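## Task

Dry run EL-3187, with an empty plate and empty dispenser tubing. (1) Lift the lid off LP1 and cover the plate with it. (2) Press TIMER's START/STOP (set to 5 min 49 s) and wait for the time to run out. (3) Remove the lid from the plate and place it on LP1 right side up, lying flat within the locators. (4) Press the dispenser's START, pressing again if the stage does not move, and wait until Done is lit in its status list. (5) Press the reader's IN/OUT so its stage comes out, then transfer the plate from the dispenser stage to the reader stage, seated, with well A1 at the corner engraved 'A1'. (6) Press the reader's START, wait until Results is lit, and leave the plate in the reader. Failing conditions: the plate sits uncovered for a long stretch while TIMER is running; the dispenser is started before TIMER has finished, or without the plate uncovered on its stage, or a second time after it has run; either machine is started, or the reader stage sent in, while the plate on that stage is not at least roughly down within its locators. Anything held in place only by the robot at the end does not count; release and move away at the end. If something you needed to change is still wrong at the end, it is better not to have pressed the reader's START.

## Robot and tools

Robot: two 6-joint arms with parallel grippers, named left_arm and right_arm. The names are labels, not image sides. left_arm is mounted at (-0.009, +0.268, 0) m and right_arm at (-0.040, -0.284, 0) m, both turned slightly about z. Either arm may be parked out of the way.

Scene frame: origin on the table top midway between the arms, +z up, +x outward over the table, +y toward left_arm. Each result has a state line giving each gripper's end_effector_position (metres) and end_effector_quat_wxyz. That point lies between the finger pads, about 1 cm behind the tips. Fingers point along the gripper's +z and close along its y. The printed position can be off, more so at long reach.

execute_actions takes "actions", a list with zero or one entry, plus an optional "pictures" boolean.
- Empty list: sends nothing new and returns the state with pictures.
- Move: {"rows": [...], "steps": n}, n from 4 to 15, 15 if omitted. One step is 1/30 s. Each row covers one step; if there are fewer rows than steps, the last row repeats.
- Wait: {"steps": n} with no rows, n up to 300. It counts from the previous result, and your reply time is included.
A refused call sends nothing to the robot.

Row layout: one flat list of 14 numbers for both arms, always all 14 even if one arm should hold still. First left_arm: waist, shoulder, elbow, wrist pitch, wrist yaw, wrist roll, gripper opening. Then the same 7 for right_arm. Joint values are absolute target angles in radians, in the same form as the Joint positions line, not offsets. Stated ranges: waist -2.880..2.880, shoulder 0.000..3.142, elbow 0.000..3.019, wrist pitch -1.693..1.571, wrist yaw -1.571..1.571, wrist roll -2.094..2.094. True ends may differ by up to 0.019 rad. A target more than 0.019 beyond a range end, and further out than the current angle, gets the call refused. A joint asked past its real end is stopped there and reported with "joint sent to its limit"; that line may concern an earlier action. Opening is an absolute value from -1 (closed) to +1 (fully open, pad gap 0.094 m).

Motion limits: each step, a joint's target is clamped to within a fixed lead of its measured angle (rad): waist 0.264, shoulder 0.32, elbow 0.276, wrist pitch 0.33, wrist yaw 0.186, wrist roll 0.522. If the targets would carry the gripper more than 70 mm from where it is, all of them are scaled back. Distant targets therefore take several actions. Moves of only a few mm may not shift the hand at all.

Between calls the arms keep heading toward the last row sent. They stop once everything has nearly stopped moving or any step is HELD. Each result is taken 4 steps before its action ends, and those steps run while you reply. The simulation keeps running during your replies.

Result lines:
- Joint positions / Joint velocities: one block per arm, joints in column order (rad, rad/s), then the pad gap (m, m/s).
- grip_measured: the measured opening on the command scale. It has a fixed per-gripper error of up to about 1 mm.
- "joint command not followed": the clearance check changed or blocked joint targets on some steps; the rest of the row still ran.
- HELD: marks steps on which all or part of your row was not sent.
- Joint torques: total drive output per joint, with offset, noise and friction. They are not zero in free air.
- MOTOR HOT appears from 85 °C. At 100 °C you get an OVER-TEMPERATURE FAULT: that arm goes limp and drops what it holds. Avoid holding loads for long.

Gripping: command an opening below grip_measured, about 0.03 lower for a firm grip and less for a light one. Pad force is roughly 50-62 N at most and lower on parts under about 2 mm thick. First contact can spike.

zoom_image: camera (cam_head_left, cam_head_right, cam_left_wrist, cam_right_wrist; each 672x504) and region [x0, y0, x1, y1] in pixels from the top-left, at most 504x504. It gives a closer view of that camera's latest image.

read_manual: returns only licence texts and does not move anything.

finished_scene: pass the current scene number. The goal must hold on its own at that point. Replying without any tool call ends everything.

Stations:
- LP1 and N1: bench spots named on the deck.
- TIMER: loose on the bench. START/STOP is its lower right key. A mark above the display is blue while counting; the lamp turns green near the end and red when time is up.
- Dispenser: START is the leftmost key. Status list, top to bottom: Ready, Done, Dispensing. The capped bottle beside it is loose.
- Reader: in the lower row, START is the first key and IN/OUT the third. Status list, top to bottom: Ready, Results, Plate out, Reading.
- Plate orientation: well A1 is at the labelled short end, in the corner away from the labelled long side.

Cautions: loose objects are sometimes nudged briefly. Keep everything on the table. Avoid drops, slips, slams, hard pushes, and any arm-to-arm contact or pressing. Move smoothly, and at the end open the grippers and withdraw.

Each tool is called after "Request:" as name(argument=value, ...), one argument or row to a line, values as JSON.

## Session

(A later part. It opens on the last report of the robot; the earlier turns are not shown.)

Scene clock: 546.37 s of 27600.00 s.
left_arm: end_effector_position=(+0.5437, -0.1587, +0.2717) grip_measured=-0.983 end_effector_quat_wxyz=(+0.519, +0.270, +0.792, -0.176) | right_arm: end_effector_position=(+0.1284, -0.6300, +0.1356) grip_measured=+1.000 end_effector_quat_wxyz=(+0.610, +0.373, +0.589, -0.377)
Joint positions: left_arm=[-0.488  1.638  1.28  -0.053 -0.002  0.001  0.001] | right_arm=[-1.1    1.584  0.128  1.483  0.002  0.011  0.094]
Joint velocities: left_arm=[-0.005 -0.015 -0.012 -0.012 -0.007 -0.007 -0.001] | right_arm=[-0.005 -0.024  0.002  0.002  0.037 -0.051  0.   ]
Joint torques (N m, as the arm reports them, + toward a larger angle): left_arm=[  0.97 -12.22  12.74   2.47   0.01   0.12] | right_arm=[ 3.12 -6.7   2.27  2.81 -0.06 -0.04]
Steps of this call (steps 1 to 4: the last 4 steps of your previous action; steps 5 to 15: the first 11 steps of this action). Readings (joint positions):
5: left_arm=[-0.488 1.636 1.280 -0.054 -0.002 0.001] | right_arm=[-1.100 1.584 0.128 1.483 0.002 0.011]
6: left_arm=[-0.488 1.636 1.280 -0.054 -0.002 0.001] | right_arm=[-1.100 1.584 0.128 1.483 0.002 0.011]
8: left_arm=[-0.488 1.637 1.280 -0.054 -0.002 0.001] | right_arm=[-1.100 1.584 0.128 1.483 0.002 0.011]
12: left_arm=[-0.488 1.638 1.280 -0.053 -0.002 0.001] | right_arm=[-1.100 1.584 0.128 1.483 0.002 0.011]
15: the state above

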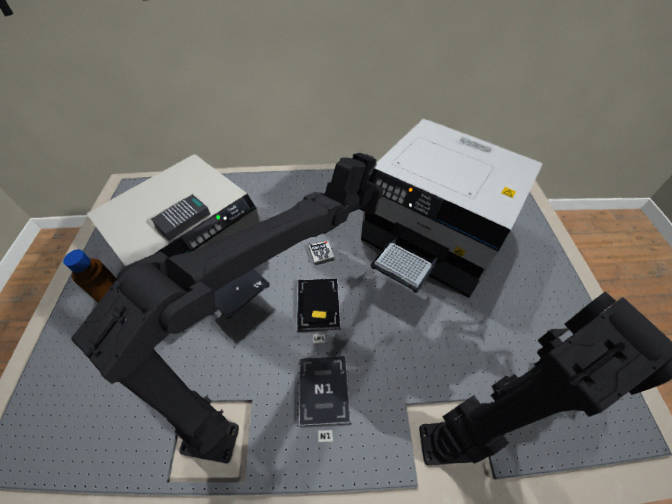

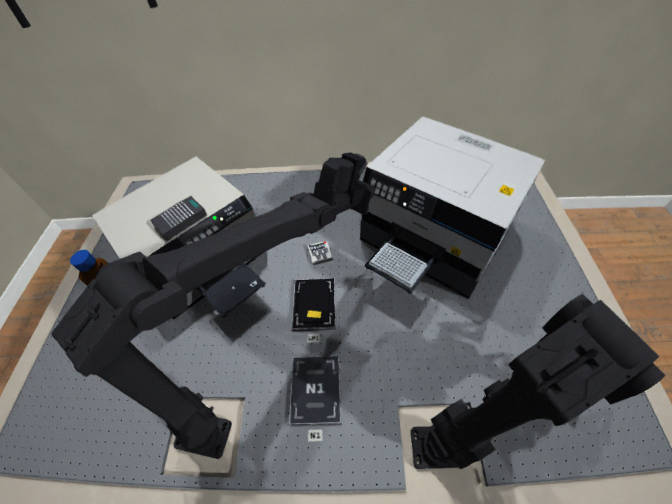

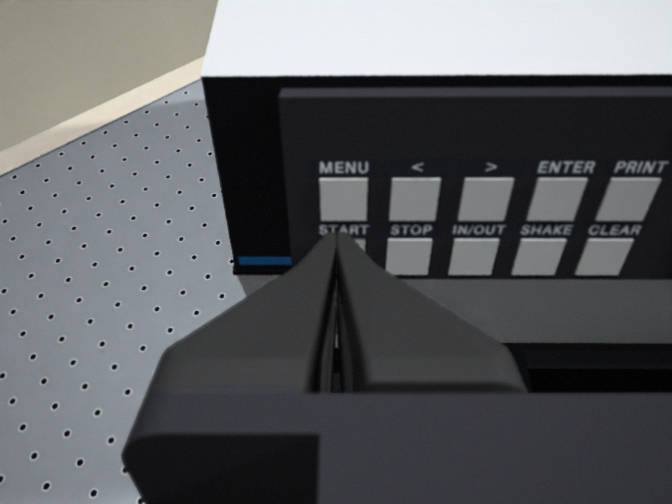

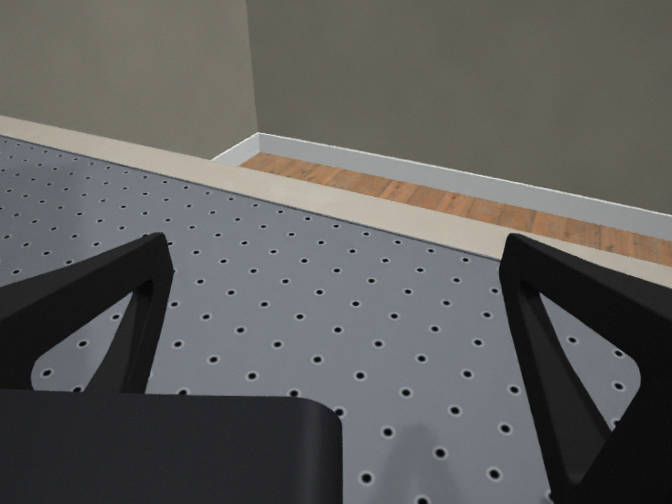

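Request:
execute_actions(
  actions=[
    {"rows": [[-0.488,1.668,1.298,-0.030,0,0.012,-1,-1.1,1.6,0.12,1.5,0,0,1],[-0.488,1.655,1.296,-0.030,0,0.012,-1,-1.1,1.6,0.12,1.5,0,0,1],[-0.488,1.641,1.294,-0.030,0,0.012,-1,-1.1,1.6,0.12,1.5,0,0,1],[-0.488,1.627,1.292,-0.030,0,0.012,-1,-1.1,1.6,0.12,1.5,0,0,1],[-0.488,1.614,1.290,-0.030,0,0.012,-1,-1.1,1.6,0.12,1.5,0,0,1],[-0.488,1.604,1.288,-0.030,0,0.012,-1,-1.1,1.6,0.12,1.5,0,0,1],[-0.488,1.598,1.286,-0.030,0,0.012,-1,-1.1,1.6,0.12,1.5,0,0,1],[-0.488,1.594,1.283,-0.030,0,0.012,-1,-1.1,1.6,0.12,1.5,0,0,1],[-0.488,1.589,1.279,-0.030,0,0.012,-1,-1.1,1.6,0.12,1.5,0,0,1],[-0.488,1.583,1.273,-0.030,0,0.012,-1,-1.1,1.6,0.12,1.5,0,0,1],[-0.488,1.576,1.265,-0.030,0,0.012,-1,-1.1,1.6,0.12,1.5,0,0,1],[-0.488,1.567,1.255,-0.030,0,0.012,-1,-1.1,1.6,0.12,1.5,0,0,1],[-0.488,1.557,1.243,-0.030,0,0.012,-1,-1.1,1.6,0.12,1.5,0,0,1],[-0.488,1.545,1.229,-0.030,0,0.012,-1,-1.1,1.6,0.12,1.5,0,0,1],[-0.488,1.532,1.213,-0.030,0,0.012,-1,-1.1,1.6,0.12,1.5,0,0,1]], "steps": 15},
  ],
)

Request:
execute_actions(
  actions=[
    {"rows": [[-0.488,1.518,1.195,-0.030,0,0.012,-1,-1.1,1.6,0.12,1.5,0,0,1],[-0.488,1.502,1.175,-0.030,0,0.012,-1,-1.1,1.6,0.12,1.5,0,0,1],[-0.488,1.485,1.153,-0.030,0,0.012,-1,-1.1,1.6,0.12,1.5,0,0,1],[-0.488,1.467,1.130,-0.030,0,0.012,-1,-1.1,1.6,0.12,1.5,0,0,1],[-0.488,1.448,1.105,-0.030,0,0.012,-1,-1.1,1.6,0.12,1.5,0,0,1],[-0.488,1.428,1.079,-0.030,0,0.012,-1,-1.1,1.6,0.12,1.5,0,0,1],[-0.488,1.407,1.052,-0.030,0,0.012,-1,-1.1,1.6,0.12,1.5,0,0,1],[-0.488,1.386,1.024,-0.030,0,0.012,-1,-1.1,1.6,0.12,1.5,0,0,1],[-0.488,1.364,0.995,-0.030,0,0.012,-1,-1.1,1.6,0.12,1.5,0,0,1],[-0.488,1.342,0.966,-0.030,0,0.012,-1,-1.1,1.6,0.12,1.5,0,0,1],[-0.488,1.320,0.936,-0.030,0,0.012,-1,-1.1,1.6,0.12,1.5,0,0,1],[-0.488,1.298,0.906,-0.030,0,0.012,-1,-1.1,1.6,0.12,1.5,0,0,1],[-0.488,1.276,0.876,-0.030,0,0.012,-1,-1.1,1.6,0.12,1.5,0,0,1],[-0.488,1.254,0.846,-0.030,0,0.012,-1,-1.1,1.6,0.12,1.5,0,0,1],[-0.488,1.232,0.816,-0.030,0,0.012,-1,-1.1,1.6,0.12,1.5,0,0,1]], "steps": 15},
  ],
)

Request:
execute_actions(
  actions=[
    {"rows": [[-0.488,1.210,0.787,-0.030,0,0.012,-1,-1.1,1.6,0.12,1.5,0,0,1],[-0.488,1.189,0.758,-0.030,0,0.012,-1,-1.1,1.6,0.12,1.5,0,0,1],[-0.488,1.168,0.730,-0.030,0,0.012,-1,-1.1,1.6,0.12,1.5,0,0,1],[-0.488,1.148,0.703,-0.030,0,0.012,-1,-1.1,1.6,0.12,1.5,0,0,1],[-0.488,1.129,0.677,-0.030,0,0.012,-1,-1.1,1.6,0.12,1.5,0,0,1],[-0.488,1.111,0.652,-0.030,0,0.012,-1,-1.1,1.6,0.12,1.5,0,0,1],[-0.488,1.094,0.629,-0.030,0,0.012,-1,-1.1,1.6,0.12,1.5,0,0,1],[-0.488,1.078,0.607,-0.030,0,0.012,-1,-1.1,1.6,0.12,1.5,0,0,1],[-0.488,1.063,0.587,-0.030,0,0.012,-1,-1.1,1.6,0.12,1.5,0,0,1],[-0.488,1.050,0.569,-0.030,0,0.012,-1,-1.1,1.6,0.12,1.5,0,0,1],[-0.488,1.038,0.553,-0.030,0,0.012,-1,-1.1,1.6,0.12,1.5,0,0,1],[-0.488,1.028,0.539,-0.030,0,0.012,-1,-1.1,1.6,0.12,1.5,0,0,1],[-0.488,1.019,0.527,-0.030,0,0.012,-1,-1.1,1.6,0.12,1.5,0,0,1],[-0.488,1.012,0.517,-0.030,0,0.012,-1,-1.1,1.6,0.12,1.5,0,0,1],[-0.488,1.007,0.510,-0.030,0,0.012,-1,-1.1,1.6,0.12,1.5,0,0,1]], "steps": 15},
  ],
)

Request:
execute_actions(
  actions=[
    {"rows": [[-0.488,1.003,0.505,-0.030,0,0.012,-1,-1.1,1.6,0.12,1.5,0,0,1],[-0.488,1.001,0.502,-0.030,0,0.012,-1,-1.1,1.6,0.12,1.5,0,0,1],[-0.488,1.000,0.500,-0.030,0,0.012,-1,-1.1,1.6,0.12,1.5,0,0,1]], "steps": 10},
  ],
)

Request:
execute_actions(
  actions=[
    {"steps": 90},
  ],
  pictures=true,
)

Scene clock: 547.77 s of 27600.00 s.
left_arm: end_effector_position=(+0.5406, -0.1563, +0.2783) grip_measured=-0.983 end_effector_quat_wxyz=(+0.523, +0.269, +0.789, -0.177) | right_arm: end_effector_position=(+0.1284, -0.6300, +0.1356) grip_measured=+1.000 end_effector_quat_wxyz=(+0.610, +0.373, +0.589, -0.377)
Joint positions: left_arm=[-0.488  1.622  1.273 -0.053 -0.002  0.001  0.001] | right_arm=[-1.1    1.584  0.128  1.483  0.002  0.011  0.094]
Joint velocities: left_arm=[-0.005 -0.161 -0.115  0.002 -0.037  0.037  0.   ] | right_arm=[-0.024 -0.005  0.007 -0.012 -0.081 -0.007  0.   ]
Joint torques (N m, as the arm reports them, + toward a larger angle): left_arm=[  0.88 -18.53  11.18   2.56   0.01   0.12] | right_arm=[ 3.08 -6.7   2.27  2.79 -0.06 -0.05]
Steps of this call (steps 1 to 4: the last 4 steps of your previous action; steps 5 to 15: the robot went on to your last target; steps 16 to 31: nothing new was sent; steps 32 to 42: the first 11 steps of this action). Readings (joint positions):
32: left_arm=[-0.488 1.638 1.280 -0.053 -0.002 0.001] | right_arm=[-1.100 1.584 0.128 1.483 0.002 0.011]
33: left_arm=[-0.488 1.638 1.280 -0.053 -0.002 0.001] | right_arm=[-1.100 1.584 0.128 1.483 0.002 0.011]
35: left_arm=[-0.488 1.637 1.280 -0.053 -0.002 0.001] | right_arm=[-1.100 1.584 0.128 1.483 0.002 0.011]
39: left_arm=[-0.488 1.632 1.279 -0.053 -0.002 0.001] | right_arm=[-1.100 1.584 0.128 1.483 0.002 0.011]
42: the state above

Scene clock: 548.27 s of 27600.00 s.
left_arm: end_effector_position=(+0.4582, -0.0926, +0.2609) grip_measured=-0.983 end_effector_quat_wxyz=(+0.504, +0.273, +0.801, -0.171) | right_arm: end_effector_position=(+0.1284, -0.6300, +0.1356) grip_measured=+1.000 end_effector_quat_wxyz=(+0.610, +0.373, +0.589, -0.377)
Joint positions: left_arm=[-0.488  1.379  0.982 -0.051 -0.002  0.001  0.001] | right_arm=[-1.1    1.584  0.128  1.483  0.002  0.011  0.094]
Joint velocities: left_arm=[-0.005 -0.698 -0.799  0.007  0.037  0.022  0.   ] | right_arm=[ 0.005 -0.015 -0.012 -0.002  0.037 -0.007  0.   ]
Joint torques (N m, as the arm reports them, + toward a larger angle): left_arm=[  0.66 -12.82  11.13   2.44   0.     0.13] | right_arm=[ 3.09 -6.71  2.29  2.79 -0.06 -0.04]
Steps of this call (steps 1 to 4: the last 4 steps of your previous action; steps 5 to 15: the first 11 steps of this action). Readings (joint positions):
5: left_arm=[-0.488 1.574 1.220 -0.052 -0.002 0.001] | right_arm=[-1.100 1.584 0.128 1.483 0.002 0.011]
6: left_arm=[-0.488 1.560 1.203 -0.052 -0.002 0.001] | right_arm=[-1.100 1.584 0.128 1.483 0.002 0.011]
8: left_arm=[-0.488 1.527 1.164 -0.052 -0.002 0.001] | right_arm=[-1.100 1.584 0.128 1.483 0.002 0.011]
12: left_arm=[-0.488 1.447 1.066 -0.051 -0.002 0.001] | right_arm=[-1.100 1.584 0.128 1.483 0.002 0.011]
15: the state above

Scene clock: 548.77 s of 27600.00 s.
left_arm: end_effector_position=(+0.3439, -0.0042, +0.1849) grip_measured=-0.983 end_effector_quat_wxyz=(+0.463, +0.282, +0.825, -0.157) | right_arm: end_effector_position=(+0.1284, -0.6300, +0.1356) grip_measured=+1.000 end_effector_quat_wxyz=(+0.610, +0.373, +0.589, -0.377)
Joint positions: left_arm=[-0.488  1.072  0.574 -0.05  -0.002  0.001  0.001] | right_arm=[-1.1    1.584  0.128  1.483  0.002  0.011  0.094]
Joint velocities: left_arm=[-0.005 -0.396 -0.535 -0.002 -0.051  0.037 -0.001] | right_arm=[-0.005 -0.005 -0.002  0.012  0.022 -0.037  0.   ]
Joint torques (N m, as the arm reports them, + toward a larger angle): left_arm=[ 0.95 -6.36 11.34  2.23  0.    0.13] | right_arm=[ 3.09 -6.75  2.28  2.79 -0.05 -0.04]
Steps of this call (steps 1 to 4: the last 4 steps of your previous action; steps 5 to 15: the first 11 steps of this action). Readings (joint positions):
5: left_arm=[-0.488 1.262 0.833 -0.050 -0.002 0.001] | right_arm=[-1.100 1.584 0.128 1.483 0.002 0.011]
6: left_arm=[-0.488 1.239 0.803 -0.050 -0.002 0.001] | right_arm=[-1.100 1.584 0.128 1.483 0.002 0.011]
8: left_arm=[-0.488 1.196 0.744 -0.050 -0.002 0.001] | right_arm=[-1.100 1.584 0.128 1.483 0.002 0.011]
12: left_arm=[-0.488 1.119 0.638 -0.050 -0.002 0.001] | right_arm=[-1.100 1.584 0.128 1.483 0.002 0.011]
15: the state above

Scene clock: 549.10 s of 27600.00 s.
left_arm: end_effector_position=(+0.3215, +0.0131, +0.1648) grip_measured=-0.983 end_effector_quat_wxyz=(+0.454, +0.284, +0.831, -0.154) | right_arm: end_effector_position=(+0.1284, -0.6300, +0.1356) grip_measured=+1.000 end_effector_quat_wxyz=(+0.610, +0.373, +0.589, -0.377)
Joint positions: left_arm=[-0.488  1.013  0.493 -0.05  -0.002  0.001  0.001] | right_arm=[-1.1    1.584  0.128  1.483  0.002  0.011  0.094]
Joint velocities: left_arm=[ 0.005 -0.005  0.007  0.002  0.095 -0.007  0.002] | right_arm=[-0.005 -0.005 -0.002 -0.012  0.007 -0.081  0.   ]
Joint torques (N m, as the arm reports them, + toward a larger angle): left_arm=[ 0.99 -5.14 10.86  2.4  -0.01  0.13] | right_arm=[ 3.13 -6.77  2.27  2.81 -0.06 -0.04]
Steps of this call (steps 1 to 4: the last 4 steps of your previous action; steps 5 to 10: the first 6 steps of this action). Readings (joint positions):
5: left_arm=[-0.488 1.023 0.507 -0.050 -0.002 0.001] | right_arm=[-1.100 1.584 0.128 1.483 0.002 0.011]
6: left_arm=[-0.488 1.018 0.500 -0.050 -0.002 0.001] | right_arm=[-1.100 1.584 0.128 1.483 0.002 0.011]
8: left_arm=[-0.488 1.014 0.493 -0.050 -0.002 0.001] | right_arm=[-1.100 1.584 0.128 1.483 0.002 0.011]
10: the state above

Scene clock: 552.10 s of 27600.00 s.
left_arm: end_effector_position=(+0.3215, +0.0131, +0.1648) grip_measured=-0.983 end_effector_quat_wxyz=(+0.454, +0.284, +0.831, -0.154) | right_arm: end_effector_position=(+0.1284, -0.6300, +0.1356) grip_measured=+1.000 end_effector_quat_wxyz=(+0.610, +0.373, +0.589, -0.377)
Joint positions: left_arm=[-0.488  1.013  0.493 -0.05  -0.002  0.001  0.001] | right_arm=[-1.1    1.584  0.128  1.483  0.002  0.011  0.094]
Joint velocities: left_arm=[-0.005 -0.015  0.012 -0.007  0.007  0.037 -0.   ] | right_arm=[ 0.005 -0.005  0.012  0.007 -0.051  0.066  0.   ]
Joint torques (N m, as the arm reports them, + toward a larger angle): left_arm=[ 0.84 -5.66 10.79  2.28  0.01  0.12] | right_arm=[ 3.06 -6.79  2.28  2.81 -0.06 -0.04]
Kept back: nothing.
Steps of this call (steps 1 to 4: the last 4 steps of your previous action; steps 5 to 15: the robot went on to your last target; steps 16 to 90: nothing new was sent). Readings (joint positions):
1: left_arm=[-0.488 1.013 0.493 -0.050 -0.002 0.001] | right_arm=[-1.100 1.584 0.128 1.483 0.002 0.011]
2: left_arm=[-0.488 1.013 0.493 -0.050 -0.002 0.001] | right_arm=[-1.100 1.584 0.128 1.483 0.002 0.011]
4: left_arm=[-0.488 1.013 0.493 -0.050 -0.002 0.001] | right_arm=[-1.100 1.584 0.128 1.483 0.002 0.011]
8: left_arm=[-0.488 1.013 0.493 -0.050 -0.002 0.001] | right_arm=[-1.100 1.584 0.128 1.483 0.002 0.011]
90: the state above
All arms were judged still, so your last target was given up. Only a new action makes them travel on or press farther. Fingers that are still opening or closing keep moving.

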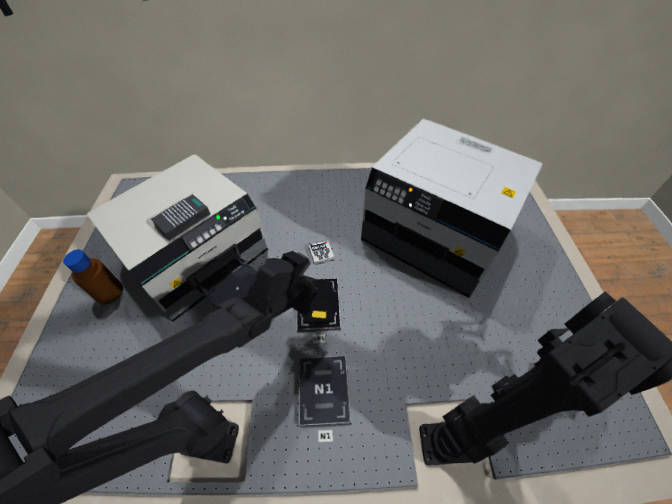

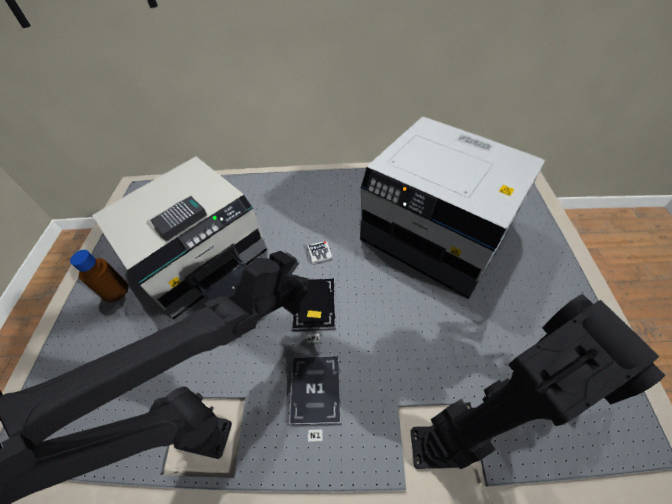

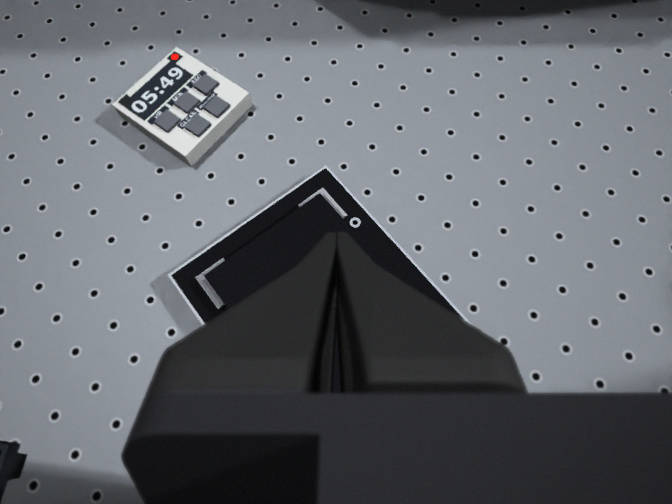

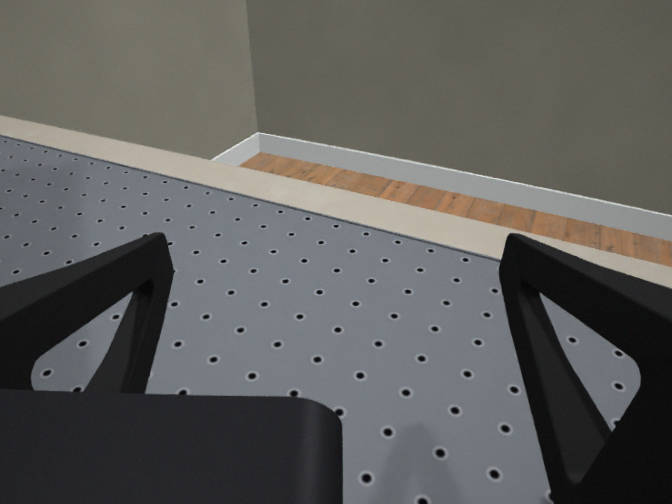

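Request:
execute_actions(
  actions=[
    {"steps": 240},
  ],
  pictures=true,
)

Scene clock: 560.10 s of 27600.00 s.
left_arm: end_effector_position=(+0.3215, +0.0131, +0.1648) grip_measured=-0.983 end_effector_quat_wxyz=(+0.454, +0.284, +0.831, -0.154) | right_arm: end_effector_position=(+0.1284, -0.6300, +0.1356) grip_measured=+1.000 end_effector_quat_wxyz=(+0.610, +0.373, +0.589, -0.377)
Joint positions: left_arm=[-0.488  1.013  0.493 -0.05  -0.002  0.001  0.001] | right_arm=[-1.1    1.584  0.128  1.483  0.002  0.011  0.094]
Joint velocities: left_arm=[ 0.005 -0.005 -0.027  0.012  0.007 -0.022  0.001] | right_arm=[ 0.005  0.005  0.007 -0.007 -0.037  0.022  0.   ]
Joint torques (N m, as the arm reports them, + toward a larger angle): left_arm=[ 0.81 -5.61 10.83  2.29  0.    0.13] | right_arm=[ 3.09 -6.71  2.26  2.8  -0.06 -0.05]
Kept back: nothing.
Steps of this call (steps 1 to 240: nothing new was sent). Readings (joint positions):
1: left_arm=[-0.488 1.013 0.493 -0.050 -0.002 0.001] | right_arm=[-1.100 1.584 0.128 1.483 0.002 0.011]
2: left_arm=[-0.488 1.013 0.493 -0.050 -0.002 0.001] | right_arm=[-1.100 1.584 0.128 1.483 0.002 0.011]
4: left_arm=[-0.488 1.013 0.493 -0.050 -0.002 0.001] | right_arm=[-1.100 1.584 0.128 1.483 0.002 0.011]
8: left_arm=[-0.488 1.013 0.493 -0.050 -0.002 0.001] | right_arm=[-1.100 1.584 0.128 1.483 0.002 0.011]
240: the state above

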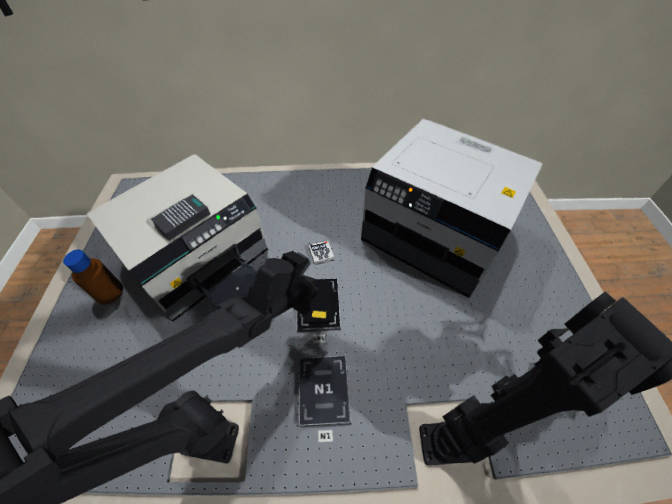

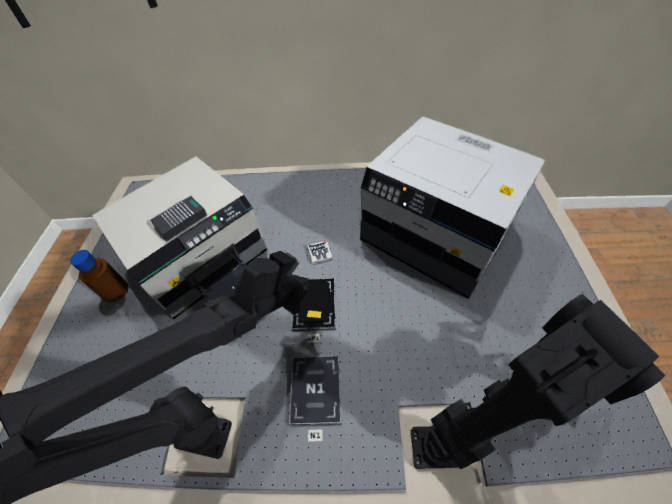

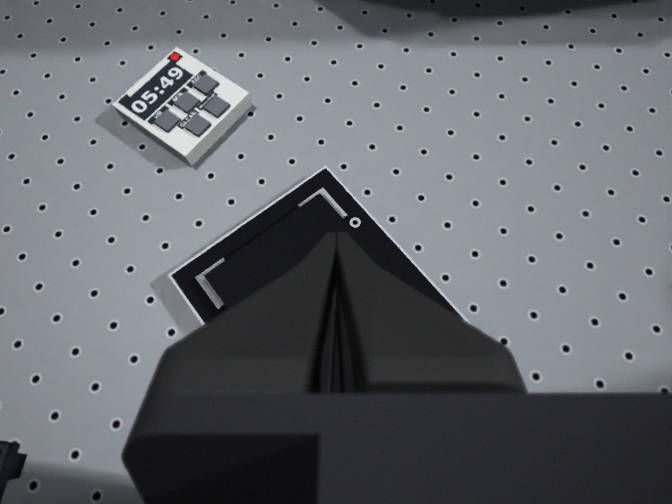

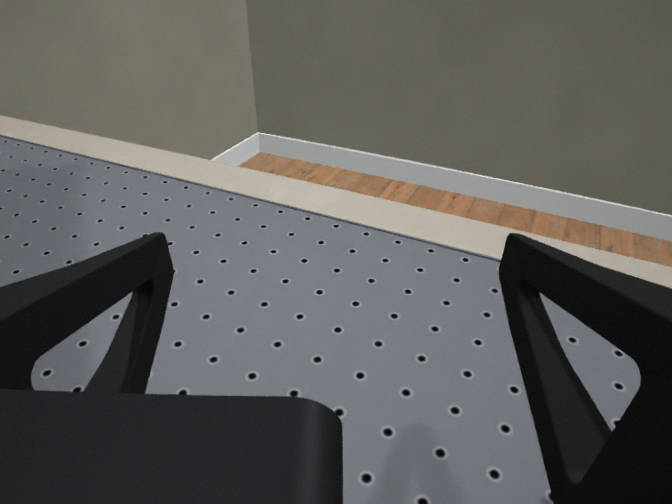

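Request:
execute_actions(
  actions=[
    {"steps": 300},
  ],
  pictures=true,
)

Scene clock: 570.10 s of 27600.00 s.
left_arm: end_effector_position=(+0.3215, +0.0131, +0.1648) grip_measured=-0.983 end_effector_quat_wxyz=(+0.454, +0.284, +0.831, -0.154) | right_arm: end_effector_position=(+0.1284, -0.6300, +0.1356) grip_measured=+1.000 end_effector_quat_wxyz=(+0.610, +0.373, +0.589, -0.377)
Joint positions: left_arm=[-0.488  1.013  0.493 -0.05  -0.002  0.001  0.001] | right_arm=[-1.1    1.584  0.128  1.483  0.002  0.011  0.094]
Joint velocities: left_arm=[ 0.005 -0.015 -0.027  0.012  0.007  0.051 -0.001] | right_arm=[ 0.015 -0.015  0.012 -0.007  0.051  0.066  0.   ]
Joint torques (N m, as the arm reports them, + toward a larger angle): left_arm=[ 0.85 -5.5  10.88  2.3   0.02  0.12] | right_arm=[ 3.13 -6.75  2.27  2.8  -0.06 -0.04]
Kept back: nothing.
Steps of this call (steps 1 to 300: nothing new was sent). Readings (joint positions):
1: left_arm=[-0.488 1.013 0.493 -0.050 -0.002 0.001] | right_arm=[-1.100 1.584 0.128 1.483 0.002 0.011]
2: left_arm=[-0.488 1.013 0.493 -0.050 -0.002 0.001] | right_arm=[-1.100 1.584 0.128 1.483 0.002 0.011]
4: left_arm=[-0.488 1.013 0.493 -0.050 -0.002 0.001] | right_arm=[-1.100 1.584 0.128 1.483 0.002 0.011]
8: left_arm=[-0.488 1.013 0.493 -0.050 -0.002 0.001] | right_arm=[-1.100 1.584 0.128 1.483 0.002 0.011]
300: the state above

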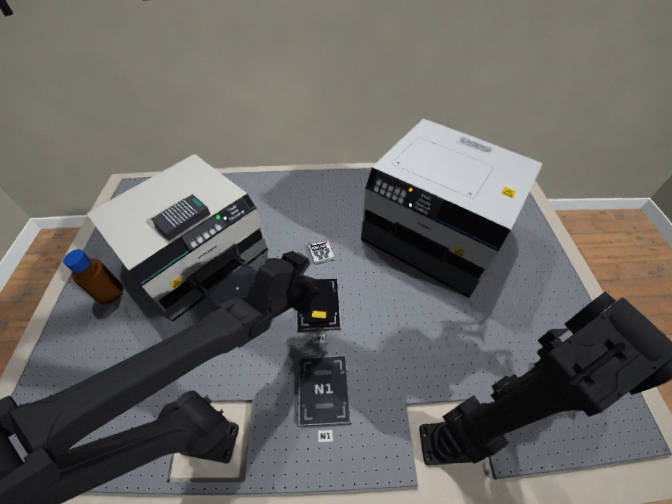

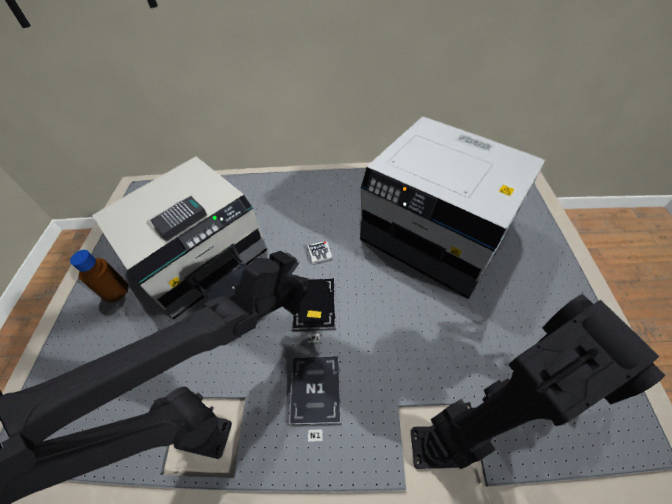

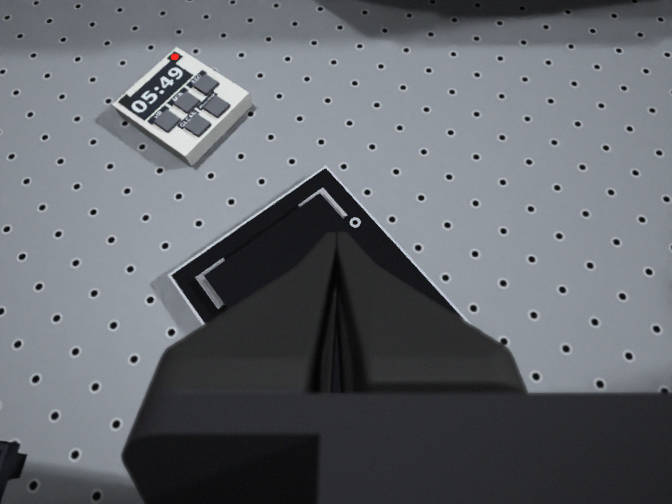

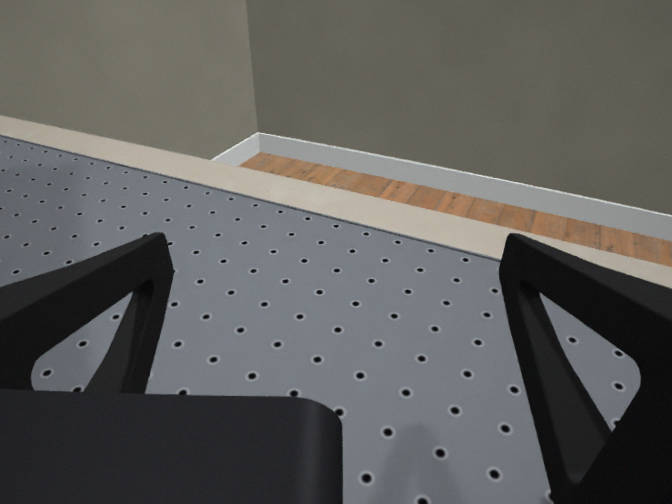

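Request:
execute_actions(
  actions=[
    {"steps": 300},
  ],
  pictures=true,
)

Scene clock: 580.10 s of 27600.00 s.
left_arm: end_effector_position=(+0.3215, +0.0131, +0.1648) grip_measured=-0.983 end_effector_quat_wxyz=(+0.454, +0.284, +0.831, -0.154) | right_arm: end_effector_position=(+0.1284, -0.6300, +0.1356) grip_measured=+1.000 end_effector_quat_wxyz=(+0.610, +0.373, +0.589, -0.377)
Joint positions: left_arm=[-0.488  1.013  0.493 -0.05  -0.002  0.001  0.001] | right_arm=[-1.1    1.584  0.128  1.483  0.002  0.011  0.094]
Joint velocities: left_arm=[-0.005 -0.005 -0.002  0.007  0.007 -0.022  0.   ] | right_arm=[ 0.005  0.005 -0.012 -0.007  0.081  0.051  0.   ]
Joint torques (N m, as the arm reports them, + toward a larger angle): left_arm=[ 0.88 -5.61 10.84  2.32  0.01  0.11] | right_arm=[ 3.04 -6.82  2.27  2.8  -0.06 -0.05]
Kept back: nothing.
Steps of this call (steps 1 to 300: nothing new was sent). Readings (joint positions):
1: left_arm=[-0.488 1.013 0.493 -0.050 -0.002 0.001] | right_arm=[-1.100 1.584 0.128 1.483 0.002 0.011]
2: left_arm=[-0.488 1.013 0.493 -0.050 -0.002 0.001] | right_arm=[-1.100 1.584 0.128 1.483 0.002 0.011]
4: left_arm=[-0.488 1.013 0.493 -0.050 -0.002 0.001] | right_arm=[-1.100 1.584 0.128 1.483 0.002 0.011]
8: left_arm=[-0.488 1.013 0.493 -0.050 -0.002 0.001] | right_arm=[-1.100 1.584 0.128 1.483 0.002 0.011]
300: the state above

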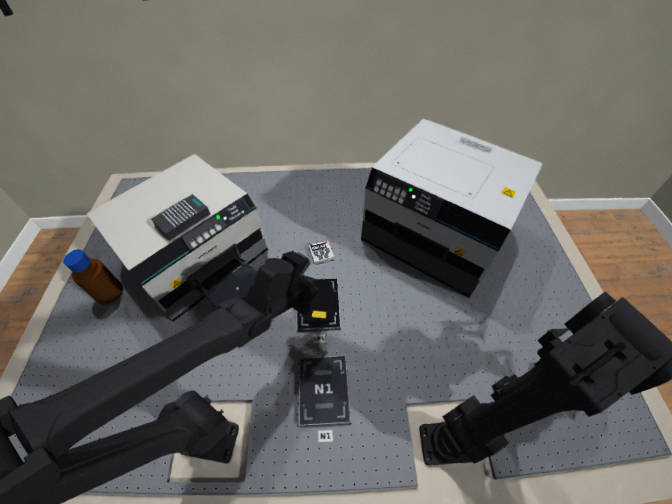

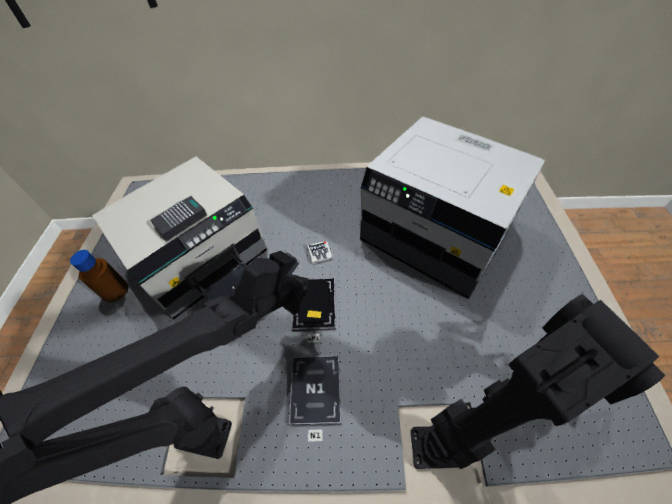

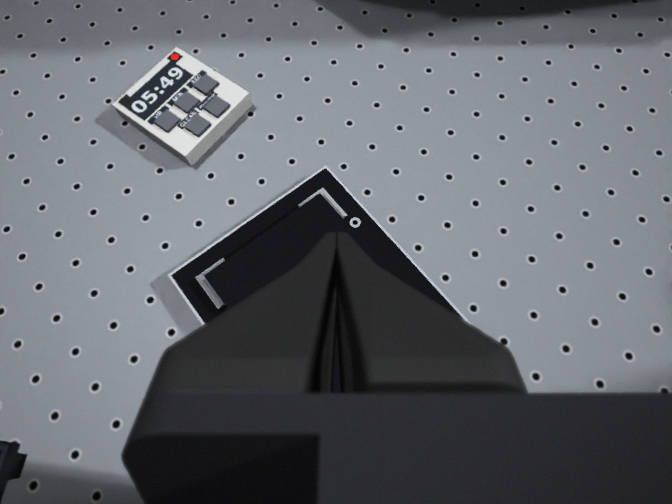

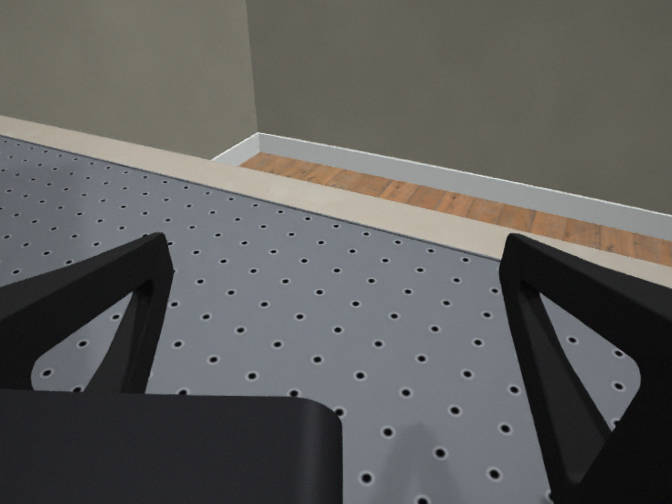

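Request:
zoom_image(
  camera="cam_head_left",
  region=[365, 165, 455, 230],
)

Region (365, 165, 455, 230) of cam_head_left's 672x504 image, scaled by 5.600, with more detail than that image has.

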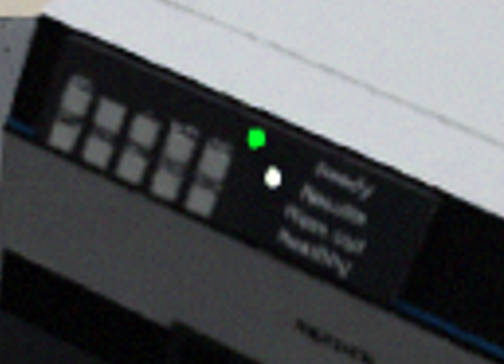

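Request:
finished_scene(
  scene=1,
)

The scene is finished: the task was done.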